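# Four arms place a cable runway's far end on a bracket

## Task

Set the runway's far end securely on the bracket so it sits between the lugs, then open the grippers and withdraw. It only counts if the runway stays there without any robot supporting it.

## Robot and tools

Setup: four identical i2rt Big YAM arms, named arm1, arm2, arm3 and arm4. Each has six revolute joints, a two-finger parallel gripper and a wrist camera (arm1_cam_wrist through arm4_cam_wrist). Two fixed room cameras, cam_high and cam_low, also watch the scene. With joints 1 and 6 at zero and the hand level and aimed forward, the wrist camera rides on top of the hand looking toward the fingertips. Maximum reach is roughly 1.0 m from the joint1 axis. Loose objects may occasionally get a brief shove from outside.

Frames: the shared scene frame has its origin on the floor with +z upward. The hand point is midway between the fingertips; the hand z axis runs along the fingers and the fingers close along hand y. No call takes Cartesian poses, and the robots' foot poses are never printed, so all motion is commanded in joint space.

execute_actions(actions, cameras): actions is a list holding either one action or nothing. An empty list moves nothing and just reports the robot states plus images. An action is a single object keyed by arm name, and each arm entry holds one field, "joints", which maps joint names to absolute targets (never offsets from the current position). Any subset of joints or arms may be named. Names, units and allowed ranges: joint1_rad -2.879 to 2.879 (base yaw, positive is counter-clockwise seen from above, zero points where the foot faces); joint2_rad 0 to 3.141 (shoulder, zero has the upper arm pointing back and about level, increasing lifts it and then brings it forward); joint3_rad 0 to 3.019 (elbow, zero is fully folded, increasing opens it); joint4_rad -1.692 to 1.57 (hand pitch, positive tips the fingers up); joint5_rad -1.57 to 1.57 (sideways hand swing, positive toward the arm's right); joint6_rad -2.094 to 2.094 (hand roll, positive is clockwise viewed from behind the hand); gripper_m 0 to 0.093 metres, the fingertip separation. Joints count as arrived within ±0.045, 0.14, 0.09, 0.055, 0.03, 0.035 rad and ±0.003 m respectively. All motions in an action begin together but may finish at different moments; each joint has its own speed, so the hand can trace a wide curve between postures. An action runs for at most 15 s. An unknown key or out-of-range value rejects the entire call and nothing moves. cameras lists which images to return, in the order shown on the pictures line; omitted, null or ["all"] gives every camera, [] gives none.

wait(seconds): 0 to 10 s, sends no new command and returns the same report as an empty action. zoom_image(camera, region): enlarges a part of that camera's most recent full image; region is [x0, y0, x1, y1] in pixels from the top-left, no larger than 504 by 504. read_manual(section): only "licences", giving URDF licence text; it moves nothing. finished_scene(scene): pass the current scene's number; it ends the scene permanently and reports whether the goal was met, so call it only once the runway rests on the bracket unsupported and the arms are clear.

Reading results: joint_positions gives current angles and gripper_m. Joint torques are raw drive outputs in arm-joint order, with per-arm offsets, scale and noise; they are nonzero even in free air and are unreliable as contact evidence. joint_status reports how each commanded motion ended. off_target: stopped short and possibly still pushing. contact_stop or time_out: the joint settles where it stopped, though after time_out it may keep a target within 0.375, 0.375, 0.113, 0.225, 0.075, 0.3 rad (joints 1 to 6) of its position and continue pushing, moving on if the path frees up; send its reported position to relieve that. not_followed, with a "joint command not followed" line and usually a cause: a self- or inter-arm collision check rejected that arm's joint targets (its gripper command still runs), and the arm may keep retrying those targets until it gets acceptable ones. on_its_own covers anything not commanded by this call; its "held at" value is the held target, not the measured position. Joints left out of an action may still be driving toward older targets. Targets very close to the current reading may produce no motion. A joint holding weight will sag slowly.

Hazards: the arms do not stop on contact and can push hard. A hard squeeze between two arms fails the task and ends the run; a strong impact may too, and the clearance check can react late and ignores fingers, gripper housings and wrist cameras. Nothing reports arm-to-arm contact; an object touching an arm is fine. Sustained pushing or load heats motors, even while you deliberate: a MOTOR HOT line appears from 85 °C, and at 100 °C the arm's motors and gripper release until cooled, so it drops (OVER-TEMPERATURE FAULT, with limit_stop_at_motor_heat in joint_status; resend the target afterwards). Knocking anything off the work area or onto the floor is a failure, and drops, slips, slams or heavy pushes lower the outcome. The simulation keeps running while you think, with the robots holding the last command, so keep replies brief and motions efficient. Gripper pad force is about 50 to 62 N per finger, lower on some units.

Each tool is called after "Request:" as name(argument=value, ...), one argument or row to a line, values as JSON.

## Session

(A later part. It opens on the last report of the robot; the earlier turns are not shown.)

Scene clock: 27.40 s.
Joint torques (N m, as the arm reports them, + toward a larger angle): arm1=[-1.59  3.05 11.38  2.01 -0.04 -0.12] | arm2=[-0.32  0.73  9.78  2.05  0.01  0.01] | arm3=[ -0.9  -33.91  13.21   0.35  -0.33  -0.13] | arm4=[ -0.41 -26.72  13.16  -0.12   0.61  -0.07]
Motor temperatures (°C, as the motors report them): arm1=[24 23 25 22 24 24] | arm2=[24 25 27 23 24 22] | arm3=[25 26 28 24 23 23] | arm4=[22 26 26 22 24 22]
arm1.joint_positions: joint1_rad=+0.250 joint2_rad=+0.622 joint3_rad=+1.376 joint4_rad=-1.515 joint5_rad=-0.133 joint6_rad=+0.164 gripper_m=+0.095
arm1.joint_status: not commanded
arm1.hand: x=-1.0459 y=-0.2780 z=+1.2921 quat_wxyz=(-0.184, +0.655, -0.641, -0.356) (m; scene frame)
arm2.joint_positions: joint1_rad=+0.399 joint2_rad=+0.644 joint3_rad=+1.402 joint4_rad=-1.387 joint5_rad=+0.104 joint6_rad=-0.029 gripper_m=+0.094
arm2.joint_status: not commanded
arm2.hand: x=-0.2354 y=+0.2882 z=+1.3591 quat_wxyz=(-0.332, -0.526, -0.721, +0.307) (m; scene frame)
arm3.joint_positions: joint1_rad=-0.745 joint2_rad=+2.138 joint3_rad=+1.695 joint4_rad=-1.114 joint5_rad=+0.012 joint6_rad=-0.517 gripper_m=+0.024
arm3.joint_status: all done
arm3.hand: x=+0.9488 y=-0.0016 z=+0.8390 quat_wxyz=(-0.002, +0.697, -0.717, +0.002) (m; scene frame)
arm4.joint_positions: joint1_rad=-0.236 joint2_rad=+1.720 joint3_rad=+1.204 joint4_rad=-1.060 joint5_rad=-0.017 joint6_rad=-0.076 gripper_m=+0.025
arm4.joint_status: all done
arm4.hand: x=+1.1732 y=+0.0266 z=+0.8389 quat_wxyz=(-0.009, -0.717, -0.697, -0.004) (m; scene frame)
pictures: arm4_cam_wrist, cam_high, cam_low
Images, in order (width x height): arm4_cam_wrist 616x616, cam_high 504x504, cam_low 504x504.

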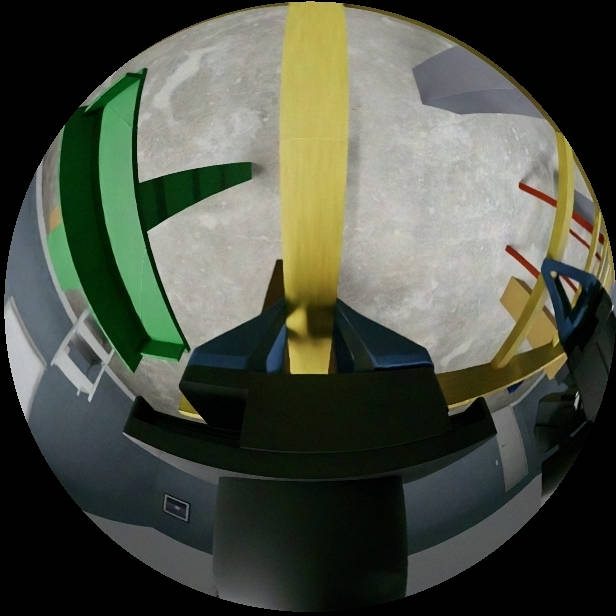

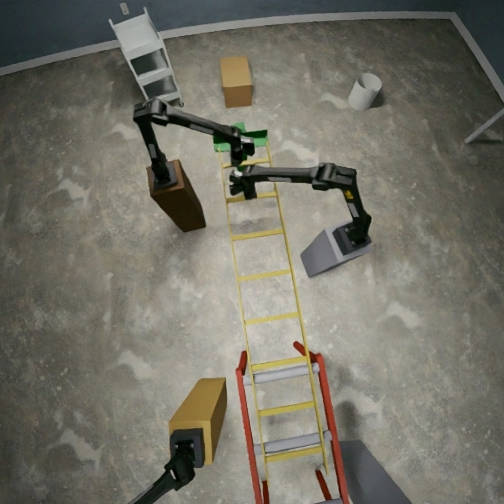

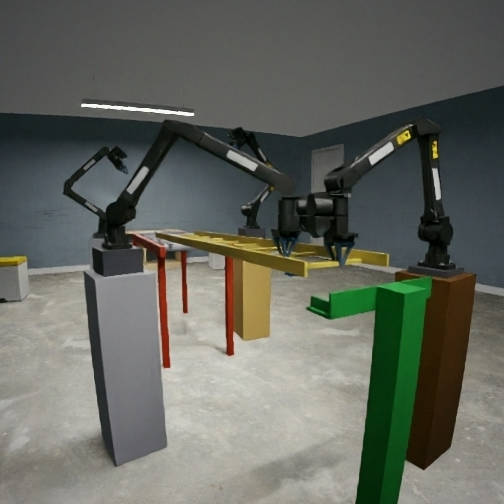

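Request:
execute_actions(
  actions=[
    {"arm3":{"joints":{"joint1_rad":-0.87,"joint2_rad":2.205,"joint3_rad":2.07,"joint4_rad":-1.24,"joint6_rad":-0.65}},"arm4":{"joints":{"joint1_rad":-0.015,"joint2_rad":1.615,"joint3_rad":1.24,"joint4_rad":-1.04,"joint6_rad":0.135}}},
  ],
  cameras=["arm3_cam_wrist","arm4_cam_wrist","cam_low","cam_high"],
)

Request:
zoom_image(
  camera="cam_high",
  region=[190,110,310,220],
)

Request:
zoom_image(
  camera="cam_low",
  region=[270,230,470,340],
)

Scene clock: 38.53 s.
Joint torques (N m, as the arm reports them, + toward a larger angle): arm1=[-1.58  3.08 11.38  2.01 -0.04 -0.12] | arm2=[ 0.08  1.34  9.96  2.03  0.   -0.02] | arm3=[ -0.88 -36.27  13.93   0.22  -0.02  -0.09] | arm4=[  0.47 -26.66  13.09  -0.49   0.51  -0.11]
Motor temperatures (°C, as the motors report them): arm1=[24 23 25 22 24 24] | arm2=[24 25 27 23 24 22] | arm3=[25 28 30 24 23 23] | arm4=[22 27 28 22 24 22]
arm1.joint_positions: joint1_rad=+0.250 joint2_rad=+0.622 joint3_rad=+1.376 joint4_rad=-1.515 joint5_rad=-0.133 joint6_rad=+0.164 gripper_m=+0.095
arm1.joint_status: not commanded
arm1.hand: x=-1.0459 y=-0.2780 z=+1.2921 quat_wxyz=(-0.184, +0.655, -0.641, -0.356) (m; scene frame)
arm2.joint_positions: joint1_rad=+0.399 joint2_rad=+0.644 joint3_rad=+1.402 joint4_rad=-1.387 joint5_rad=+0.104 joint6_rad=-0.029 gripper_m=+0.094
arm2.joint_status: not commanded
arm2.hand: x=-0.2354 y=+0.2882 z=+1.3591 quat_wxyz=(-0.332, -0.526, -0.721, +0.307) (m; scene frame)
arm3.joint_positions: joint1_rad=-0.868 joint2_rad=+2.314 joint3_rad=+1.995 joint4_rad=-1.230 joint5_rad=+0.002 joint6_rad=-0.646 gripper_m=+0.024
arm3.joint_status: all done
arm3.hand: x=+1.0510 y=+0.0065 z=+0.8320 quat_wxyz=(-0.005, +0.700, -0.714, -0.002) (m; scene frame)
arm4.joint_positions: joint1_rad=-0.014 joint2_rad=+1.719 joint3_rad=+1.166 joint4_rad=-1.025 joint5_rad=-0.015 joint6_rad=+0.141 gripper_m=+0.025
arm4.joint_status: all done
arm4.hand: x=+1.2771 y=+0.0358 z=+0.8270 quat_wxyz=(-0.006, -0.715, -0.699, -0.005) (m; scene frame)
pictures: arm3_cam_wrist, arm4_cam_wrist, cam_high, cam_low
Images, in order (width x height): arm3_cam_wrist 616x616, arm4_cam_wrist 616x616, cam_high 504x504, cam_low 504x504.

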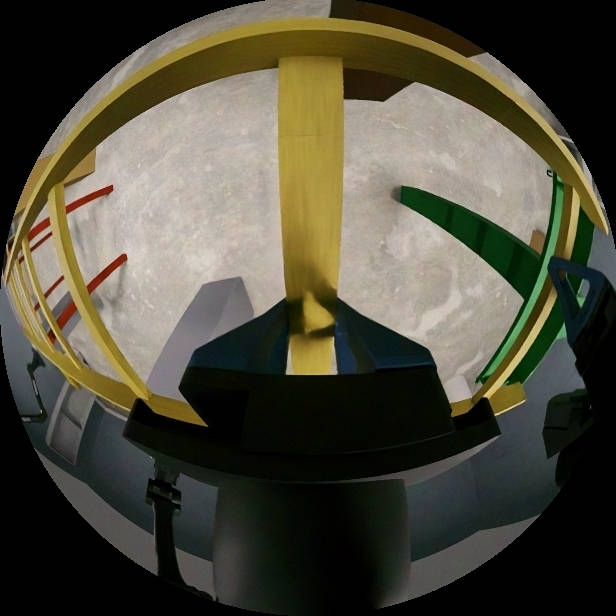

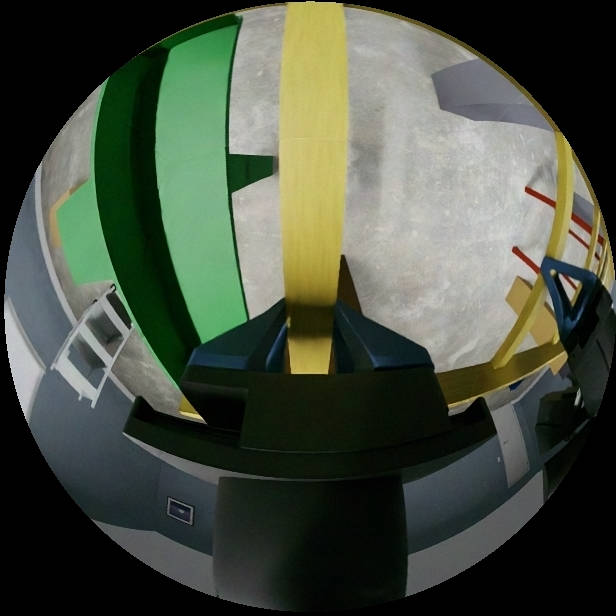

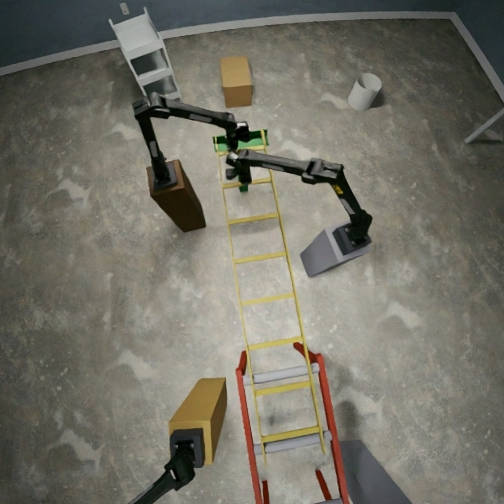

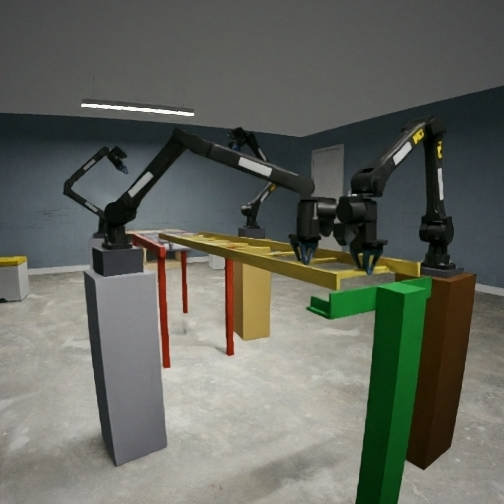

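Region (190, 110, 310, 220) of cam_high's 504x504 image, scaled by 4.200, with more detail than that image has; it fills the top 462 rows of this view, and the rest is white.

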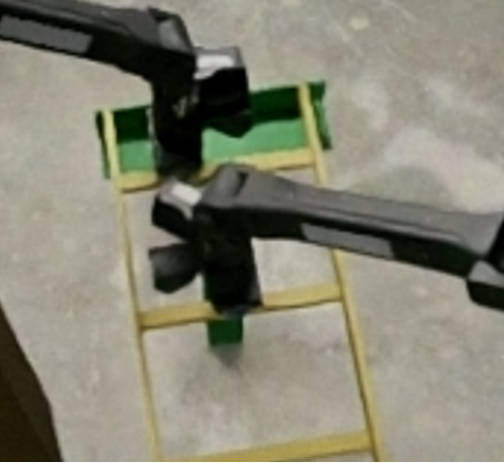

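Region (270, 230, 470, 340) of cam_low's 504x504 image, scaled by 2.520, with more detail than that image has; it fills the top 277 rows of this view, and the rest is white.

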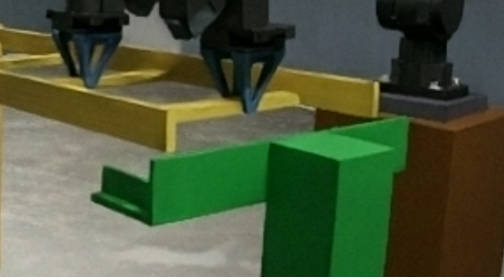

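Request:
execute_actions(
  actions=[
    {"arm3":{"joints":{"joint1_rad":-0.878,"joint2_rad":2.226,"joint3_rad":2.03,"joint4_rad":-1.18}},"arm4":{"joints":{"joint1_rad":-0.008,"joint2_rad":1.665,"joint3_rad":1.222,"joint4_rad":-0.965}}},
  ],
  cameras=["cam_low","cam_high"],
)

Request:
zoom_image(
  camera="cam_high",
  region=[200,115,290,175],
)

Request:
zoom_image(
  camera="cam_low",
  region=[270,230,470,340],
)

Scene clock: 40.27 s.
Joint torques (N m, as the arm reports them, + toward a larger angle): arm1=[-1.55  3.02 11.39  2.01 -0.04 -0.12] | arm2=[-0.66  1.21 10.01  2.05  0.   -0.02] | arm3=[ -1.9  -35.9   12.08   1.28   0.06  -0.09] | arm4=[  0.66 -25.49  12.78   0.66   0.37  -0.09]
Motor temperatures (°C, as the motors report them): arm1=[24 23 25 22 24 24] | arm2=[24 25 27 23 24 22] | arm3=[25 28 30 24 23 23] | arm4=[22 27 28 22 24 22]
arm1.joint_positions: joint1_rad=+0.250 joint2_rad=+0.622 joint3_rad=+1.376 joint4_rad=-1.515 joint5_rad=-0.133 joint6_rad=+0.164 gripper_m=+0.095
arm1.joint_status: not commanded
arm1.hand: x=-1.0459 y=-0.2780 z=+1.2921 quat_wxyz=(-0.184, +0.655, -0.641, -0.356) (m; scene frame)
arm2.joint_positions: joint1_rad=+0.399 joint2_rad=+0.644 joint3_rad=+1.402 joint4_rad=-1.387 joint5_rad=+0.104 joint6_rad=-0.029 gripper_m=+0.094
arm2.joint_status: not commanded
arm2.hand: x=-0.2354 y=+0.2882 z=+1.3591 quat_wxyz=(-0.332, -0.526, -0.721, +0.307) (m; scene frame)
arm3.joint_positions: joint1_rad=-0.869 joint2_rad=+2.331 joint3_rad=+1.978 joint4_rad=-1.194 joint5_rad=+0.000 joint6_rad=-0.646 gripper_m=+0.024
arm3.joint_status: all done
arm3.hand: x=+1.0510 y=+0.0064 z=+0.8145 quat_wxyz=(-0.006, +0.699, -0.715, -0.004) (m; scene frame)
arm4.joint_positions: joint1_rad=-0.013 joint2_rad=+1.751 joint3_rad=+1.149 joint4_rad=-0.974 joint5_rad=-0.009 joint6_rad=+0.141 gripper_m=+0.025
arm4.joint_status: all done
arm4.hand: x=+1.2769 y=+0.0339 z=+0.8069 quat_wxyz=(-0.004, -0.715, -0.699, -0.002) (m; scene frame)
pictures: cam_high, cam_low
Images, in order (width x height): cam_high 504x504, cam_low 504x504.

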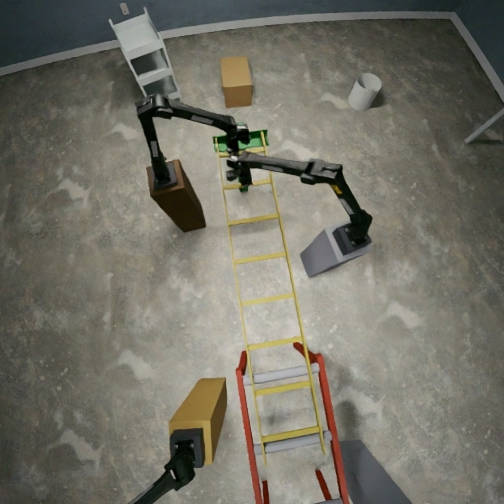

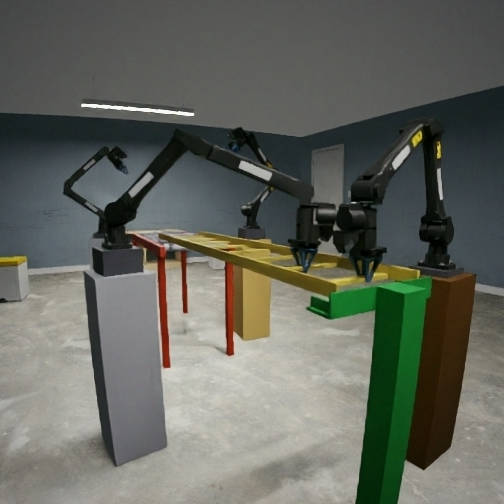

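Region (200, 115, 290, 175) of cam_high's 504x504 image, scaled by 5.600, with more detail than that image has.

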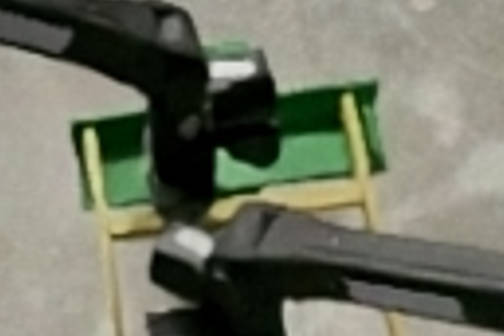

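Region (270, 230, 470, 340) of cam_low's 504x504 image, scaled by 2.520, with more detail than that image has; it fills the top 277 rows of this view, and the rest is white.

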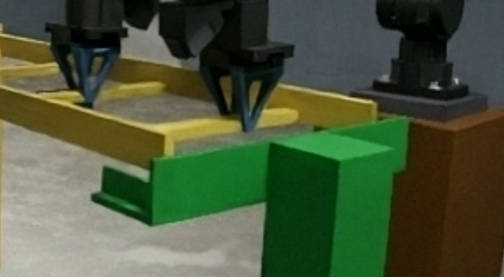

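Request:
execute_actions(
  actions=[
    {"arm3":{"joints":{"joint1_rad":-0.897}},"arm4":{"joints":{"joint1_rad":0.01,"joint4_rad":-0.932}}},
  ],
  cameras=[],
)

Request:
execute_actions(
  actions=[
    {"arm3":{"joints":{"joint2_rad":2.26,"joint3_rad":2.005,"joint4_rad":-1.14}},"arm4":{"joints":{"joint2_rad":1.715,"joint3_rad":1.195,"joint4_rad":-0.885}}},
  ],
  cameras=["cam_low","cam_high"],
)

Request:
zoom_image(
  camera="cam_high",
  region=[200,115,290,175],
)

Request:
zoom_image(
  camera="cam_low",
  region=[270,230,470,340],
)

Scene clock: 41.97 s.
Joint torques (N m, as the arm reports them, + toward a larger angle): arm1=[-1.57  3.01 11.38  2.   -0.05 -0.12] | arm2=[-0.52  1.25  9.82  2.12 -0.03  0.  ] | arm3=[ -1.88 -36.12  12.15   0.95   0.12  -0.08] | arm4=[  0.42 -25.3   13.05   0.71   0.31  -0.2 ]
Motor temperatures (°C, as the motors report them): arm1=[24 23 25 22 24 24] | arm2=[24 25 27 23 24 22] | arm3=[25 28 30 24 23 23] | arm4=[22 27 28 22 24 22]
arm1.joint_positions: joint1_rad=+0.250 joint2_rad=+0.622 joint3_rad=+1.376 joint4_rad=-1.515 joint5_rad=-0.133 joint6_rad=+0.164 gripper_m=+0.095
arm1.joint_status: not commanded
arm1.hand: x=-1.0459 y=-0.2780 z=+1.2921 quat_wxyz=(-0.184, +0.655, -0.641, -0.356) (m; scene frame)
arm2.joint_positions: joint1_rad=+0.399 joint2_rad=+0.644 joint3_rad=+1.402 joint4_rad=-1.387 joint5_rad=+0.104 joint6_rad=-0.029 gripper_m=+0.094
arm2.joint_status: not commanded
arm2.hand: x=-0.2354 y=+0.2882 z=+1.3591 quat_wxyz=(-0.332, -0.526, -0.721, +0.307) (m; scene frame)
arm3.joint_positions: joint1_rad=-0.881 joint2_rad=+2.331 joint3_rad=+1.976 joint4_rad=-1.189 joint5_rad=-0.002 joint6_rad=-0.649 gripper_m=+0.024
arm3.joint_status: all done
arm3.hand: x=+1.0579 y=+0.0020 z=+0.8141 quat_wxyz=(-0.008, +0.696, -0.718, -0.005) (m; scene frame)
arm4.joint_positions: joint1_rad=+0.001 joint2_rad=+1.751 joint3_rad=+1.147 joint4_rad=-0.949 joint5_rad=-0.008 joint6_rad=+0.152 gripper_m=+0.025
arm4.joint_status: all done
arm4.hand: x=+1.2842 y=+0.0293 z=+0.8065 quat_wxyz=(-0.013, -0.713, -0.701, +0.005) (m; scene frame)
pictures: none
No camera images: the call's "cameras" was empty. Leave "cameras" out to get every camera's image.

Scene clock: 42.63 s.
Joint torques (N m, as the arm reports them, + toward a larger angle): arm1=[-1.58  3.05 11.39  2.01 -0.04 -0.12] | arm2=[-0.61  1.37  9.98  2.21 -0.04  0.  ] | arm3=[ -1.89 -34.45  11.11   1.51   0.3   -0.11] | arm4=[  0.46 -23.59  11.73   1.2    0.12  -0.28]
Motor temperatures (°C, as the motors report them): arm1=[24 23 25 22 24 24] | arm2=[24 25 27 23 24 22] | arm3=[25 28 30 24 23 23] | arm4=[22 27 28 22 24 22]
arm1.joint_positions: joint1_rad=+0.250 joint2_rad=+0.622 joint3_rad=+1.376 joint4_rad=-1.515 joint5_rad=-0.133 joint6_rad=+0.164 gripper_m=+0.095
arm1.joint_status: not commanded
arm1.hand: x=-1.0459 y=-0.2780 z=+1.2921 quat_wxyz=(-0.184, +0.655, -0.641, -0.356) (m; scene frame)
arm2.joint_positions: joint1_rad=+0.399 joint2_rad=+0.644 joint3_rad=+1.402 joint4_rad=-1.387 joint5_rad=+0.104 joint6_rad=-0.029 gripper_m=+0.094
arm2.joint_status: not commanded
arm2.hand: x=-0.2354 y=+0.2882 z=+1.3591 quat_wxyz=(-0.332, -0.526, -0.721, +0.307) (m; scene frame)
arm3.joint_positions: joint1_rad=-0.881 joint2_rad=+2.347 joint3_rad=+1.963 joint4_rad=-1.158 joint5_rad=-0.008 joint6_rad=-0.650 gripper_m=+0.024
arm3.joint_status: all done
arm3.hand: x=+1.0571 y=+0.0018 z=+0.7982 quat_wxyz=(-0.008, +0.696, -0.718, -0.008) (m; scene frame)
arm4.joint_positions: joint1_rad=+0.001 joint2_rad=+1.784 joint3_rad=+1.135 joint4_rad=-0.909 joint5_rad=-0.002 joint6_rad=+0.153 gripper_m=+0.025
arm4.joint_status: all done
arm4.hand: x=+1.2832 y=+0.0283 z=+0.7879 quat_wxyz=(-0.010, -0.714, -0.700, +0.006) (m; scene frame)
pictures: cam_high, cam_low
Images, in order (width x height): cam_high 504x504, cam_low 504x504.

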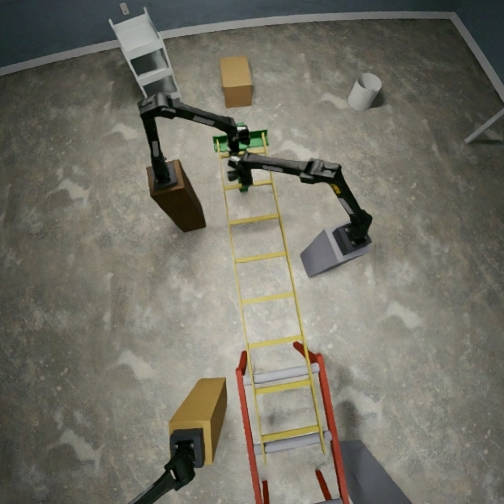

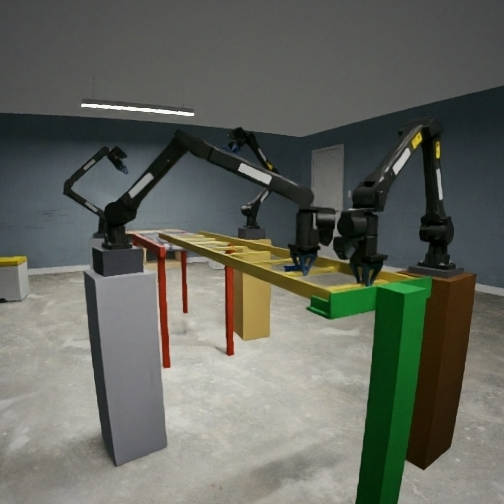

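Region (200, 115, 290, 175) of cam_high's 504x504 image, scaled by 5.600, with more detail than that image has.

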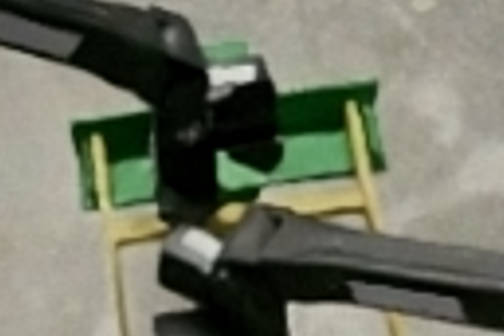

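Region (270, 230, 470, 340) of cam_low's 504x504 image, scaled by 2.520, with more detail than that image has; it fills the top 277 rows of this view, and the rest is white.

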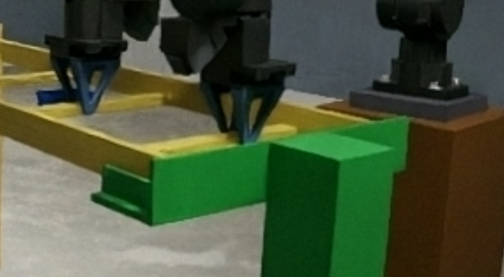

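Centred. Unload, release, lift.

Request:
execute_actions(
  actions=[
    {"arm3":{"joints":{"joint2_rad":2.335,"joint3_rad":1.97}},"arm4":{"joints":{"joint2_rad":1.78,"joint3_rad":1.145}}},
  ],
  cameras=[],
)

Request:
execute_actions(
  actions=[
    {"arm3":{"joints":{"gripper_m":0.065}},"arm4":{"joints":{"gripper_m":0.065}}},
  ],
  cameras=[],
)

Request:
execute_actions(
  actions=[
    {"arm3":{"joints":{"joint2_rad":2.18,"joint4_rad":-1.3}},"arm4":{"joints":{"joint2_rad":1.5,"joint3_rad":1.25}}},
  ],
  cameras=["arm4_cam_wrist"],
)

Request:
execute_actions(
  actions=[
    {"arm3":{"joints":{"joint2_rad":1.2,"joint3_rad":1.5,"joint4_rad":-1.5}},"arm4":{"joints":{"joint2_rad":0.8,"joint4_rad":-1.4}}},
  ],
  cameras=["cam_low","cam_high"],
)

Request:
zoom_image(
  camera="cam_high",
  region=[200,115,290,175],
)

Scene clock: 44.03 s.
Joint torques (N m, as the arm reports them, + toward a larger angle): arm1=[-1.56  3.01 11.39  2.01 -0.04 -0.13] | arm2=[0.05 0.72 9.74 2.06 0.05 0.  ] | arm3=[ -2.1  -27.49   8.97   1.01   0.41  -0.07] | arm4=[  0.72 -19.73   8.56   0.5    0.02  -0.2 ]
Motor temperatures (°C, as the motors report them): arm1=[24 23 25 22 24 24] | arm2=[24 25 27 23 24 22] | arm3=[25 28 30 24 23 23] | arm4=[22 27 28 22 24 22]
arm1.joint_positions: joint1_rad=+0.250 joint2_rad=+0.622 joint3_rad=+1.376 joint4_rad=-1.515 joint5_rad=-0.133 joint6_rad=+0.164 gripper_m=+0.095
arm1.joint_status: not commanded
arm1.hand: x=-1.0459 y=-0.2780 z=+1.2921 quat_wxyz=(-0.184, +0.655, -0.641, -0.356) (m; scene frame)
arm2.joint_positions: joint1_rad=+0.399 joint2_rad=+0.644 joint3_rad=+1.402 joint4_rad=-1.387 joint5_rad=+0.104 joint6_rad=-0.029 gripper_m=+0.094
arm2.joint_status: not commanded
arm2.hand: x=-0.2354 y=+0.2882 z=+1.3591 quat_wxyz=(-0.332, -0.526, -0.721, +0.307) (m; scene frame)
arm3.joint_positions: joint1_rad=-0.881 joint2_rad=+2.354 joint3_rad=+1.954 joint4_rad=-1.147 joint5_rad=-0.011 joint6_rad=-0.650 gripper_m=+0.024
arm3.joint_status: all done
arm3.hand: x=+1.0554 y=+0.0008 z=+0.7905 quat_wxyz=(-0.005, +0.696, -0.718, -0.009) (m; scene frame)
arm4.joint_positions: joint1_rad=+0.001 joint2_rad=+1.795 joint3_rad=+1.126 joint4_rad=-0.893 joint5_rad=+0.002 joint6_rad=+0.153 gripper_m=+0.025
arm4.joint_status: all done
arm4.hand: x=+1.2824 y=+0.0300 z=+0.7805 quat_wxyz=(-0.007, -0.714, -0.700, +0.007) (m; scene frame)
pictures: none
No camera images: the call's "cameras" was empty. Leave "cameras" out to get every camera's image.

Scene clock: 44.67 s.
Joint torques (N m, as the arm reports them, + toward a larger angle): arm1=[-1.6   3.05 11.39  1.99 -0.04 -0.12] | arm2=[-0.71  1.21  9.97  1.99  0.04 -0.02] | arm3=[ -1.65 -27.28   8.81   0.97   0.14  -0.1 ] | arm4=[  0.5  -18.84   8.45   0.4    0.01  -0.19]
Motor temperatures (°C, as the motors report them): arm1=[24 23 25 22 24 24] | arm2=[24 25 27 23 24 22] | arm3=[25 28 30 24 23 23] | arm4=[22 27 28 22 24 22]
arm1.joint_positions: joint1_rad=+0.250 joint2_rad=+0.622 joint3_rad=+1.376 joint4_rad=-1.515 joint5_rad=-0.133 joint6_rad=+0.164 gripper_m=+0.095
arm1.joint_status: not commanded
arm1.hand: x=-1.0459 y=-0.2780 z=+1.2921 quat_wxyz=(-0.184, +0.655, -0.641, -0.356) (m; scene frame)
arm2.joint_positions: joint1_rad=+0.399 joint2_rad=+0.644 joint3_rad=+1.402 joint4_rad=-1.387 joint5_rad=+0.104 joint6_rad=-0.029 gripper_m=+0.094
arm2.joint_status: not commanded
arm2.hand: x=-0.2354 y=+0.2882 z=+1.3591 quat_wxyz=(-0.332, -0.526, -0.721, +0.307) (m; scene frame)
arm3.joint_positions: joint1_rad=-0.886 joint2_rad=+2.353 joint3_rad=+1.954 joint4_rad=-1.147 joint5_rad=-0.003 joint6_rad=-0.650 gripper_m=+0.065
arm3.joint_status: all done
arm3.hand: x=+1.0592 y=-0.0022 z=+0.7908 quat_wxyz=(-0.006, +0.694, -0.720, -0.005) (m; scene frame)
arm4.joint_positions: joint1_rad=+0.002 joint2_rad=+1.794 joint3_rad=+1.126 joint4_rad=-0.893 joint5_rad=+0.002 joint6_rad=+0.147 gripper_m=+0.065
arm4.joint_status: all done
arm4.hand: x=+1.2828 y=+0.0299 z=+0.7810 quat_wxyz=(-0.007, -0.711, -0.703, +0.007) (m; scene frame)
pictures: none
No camera images: the call's "cameras" was empty. Leave "cameras" out to get every camera's image.

Scene clock: 45.93 s.
Joint torques (N m, as the arm reports them, + toward a larger angle): arm1=[-1.56  3.03 11.39  2.01 -0.04 -0.12] | arm2=[-0.02  1.15  9.92  2.18  0.01 -0.01] | arm3=[ -1.49 -24.6    9.64   0.04   0.18  -0.08] | arm4=[  1.   -14.    11.02   1.11  -0.03  -0.16]
Motor temperatures (°C, as the motors report them): arm1=[24 23 26 22 24 24] | arm2=[24 25 27 23 24 22] | arm3=[25 28 30 24 23 23] | arm4=[22 27 28 22 24 22]
arm1.joint_positions: joint1_rad=+0.250 joint2_rad=+0.622 joint3_rad=+1.376 joint4_rad=-1.515 joint5_rad=-0.133 joint6_rad=+0.164 gripper_m=+0.095
arm1.joint_status: not commanded
arm1.hand: x=-1.0459 y=-0.2780 z=+1.2921 quat_wxyz=(-0.184, +0.655, -0.641, -0.356) (m; scene frame)
arm2.joint_positions: joint1_rad=+0.399 joint2_rad=+0.644 joint3_rad=+1.402 joint4_rad=-1.387 joint5_rad=+0.104 joint6_rad=-0.029 gripper_m=+0.094
arm2.joint_status: not commanded
arm2.hand: x=-0.2354 y=+0.2882 z=+1.3591 quat_wxyz=(-0.332, -0.526, -0.721, +0.307) (m; scene frame)
arm3.joint_positions: joint1_rad=-0.886 joint2_rad=+2.181 joint3_rad=+1.952 joint4_rad=-1.286 joint5_rad=-0.003 joint6_rad=-0.650 gripper_m=+0.065
arm3.joint_status: all done
arm3.hand: x=+1.0512 y=-0.0130 z=+0.9039 quat_wxyz=(-0.022, +0.694, -0.719, -0.007) (m; scene frame)
arm4.joint_positions: joint1_rad=+0.002 joint2_rad=+1.486 joint3_rad=+1.231 joint4_rad=-0.893 joint5_rad=+0.002 joint6_rad=+0.146 gripper_m=+0.065
arm4.joint_status: all done
arm4.hand: x=+1.2898 y=-0.0213 z=+0.9718 quat_wxyz=(-0.171, -0.695, -0.686, +0.130) (m; scene frame)
pictures: arm4_cam_wrist
Images, in order (width x height): arm4_cam_wrist 616x616.

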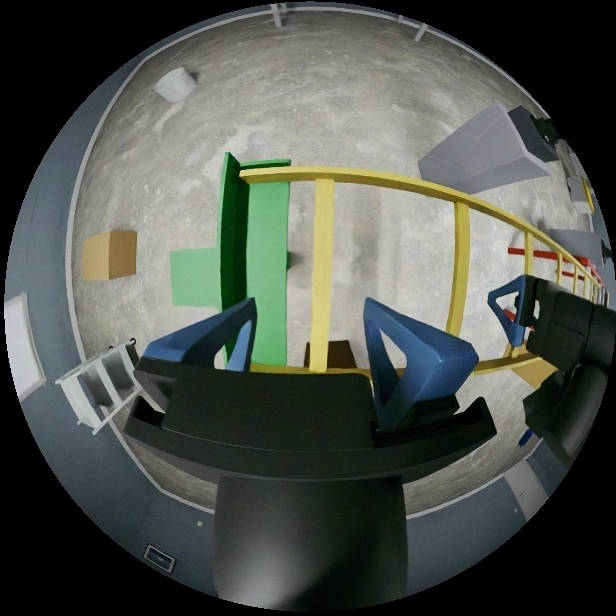

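Scene clock: 47.67 s.
Joint torques (N m, as the arm reports them, + toward a larger angle): arm1=[-1.58  3.04 11.39  2.01 -0.04 -0.13] | arm2=[-0.53  1.35  9.9   2.04  0.04 -0.01] | arm3=[-1.68 -9.15  9.29  0.88  0.15 -0.06] | arm4=[ 0.76 -1.02 10.98  0.69 -0.01 -0.17]
Motor temperatures (°C, as the motors report them): arm1=[24 23 26 22 24 24] | arm2=[24 25 27 23 24 22] | arm3=[25 28 29 24 23 23] | arm4=[22 27 28 22 24 22]
arm1.joint_positions: joint1_rad=+0.250 joint2_rad=+0.622 joint3_rad=+1.376 joint4_rad=-1.515 joint5_rad=-0.133 joint6_rad=+0.164 gripper_m=+0.095
arm1.joint_status: not commanded
arm1.hand: x=-1.0459 y=-0.2780 z=+1.2921 quat_wxyz=(-0.184, +0.655, -0.641, -0.356) (m; scene frame)
arm2.joint_positions: joint1_rad=+0.399 joint2_rad=+0.644 joint3_rad=+1.402 joint4_rad=-1.387 joint5_rad=+0.104 joint6_rad=-0.029 gripper_m=+0.094
arm2.joint_status: not commanded
arm2.hand: x=-0.2354 y=+0.2882 z=+1.3591 quat_wxyz=(-0.332, -0.526, -0.721, +0.307) (m; scene frame)
arm3.joint_positions: joint1_rad=-0.886 joint2_rad=+1.202 joint3_rad=+1.493 joint4_rad=-1.488 joint5_rad=-0.003 joint6_rad=-0.650 gripper_m=+0.065
arm3.joint_status: all done
arm3.hand: x=+0.8800 y=-0.2249 z=+1.2261 quat_wxyz=(-0.179, +0.683, -0.708, -0.025) (m; scene frame)
arm4.joint_positions: joint1_rad=+0.002 joint2_rad=+0.791 joint3_rad=+1.231 joint4_rad=-1.386 joint5_rad=+0.002 joint6_rad=+0.146 gripper_m=+0.065
arm4.joint_status: all done
arm4.hand: x=+1.2582 y=+0.2135 z=+1.1874 quat_wxyz=(-0.249, -0.676, -0.668, +0.188) (m; scene frame)
pictures: cam_high, cam_low
Images, in order (width x height): cam_high 504x504, cam_low 504x504.

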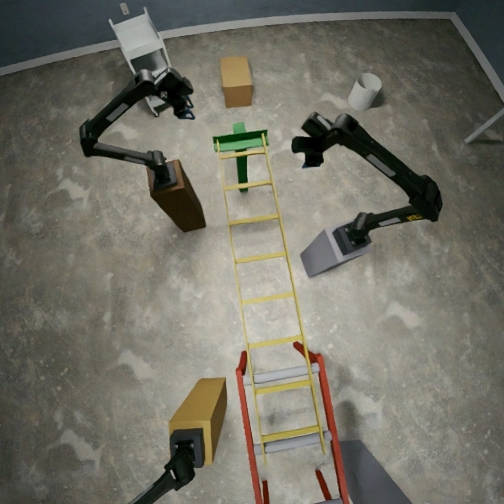

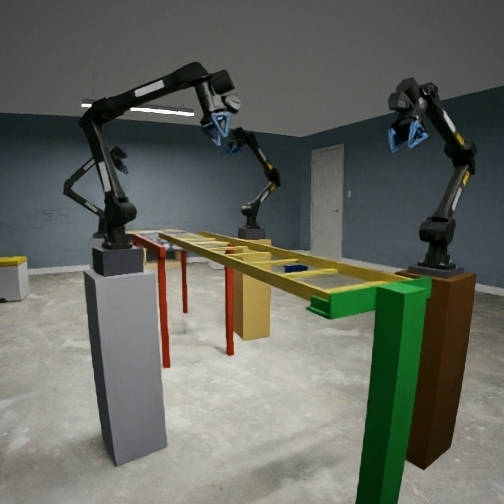

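Region (200, 115, 290, 175) of cam_high's 504x504 image, scaled by 5.600, with more detail than that image has.

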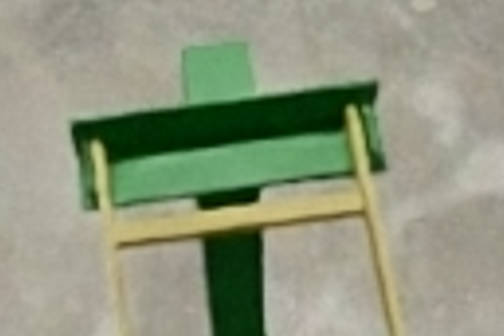

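Request:
finished_scene(
  scene=1,
)

The scene is finished: the task was done.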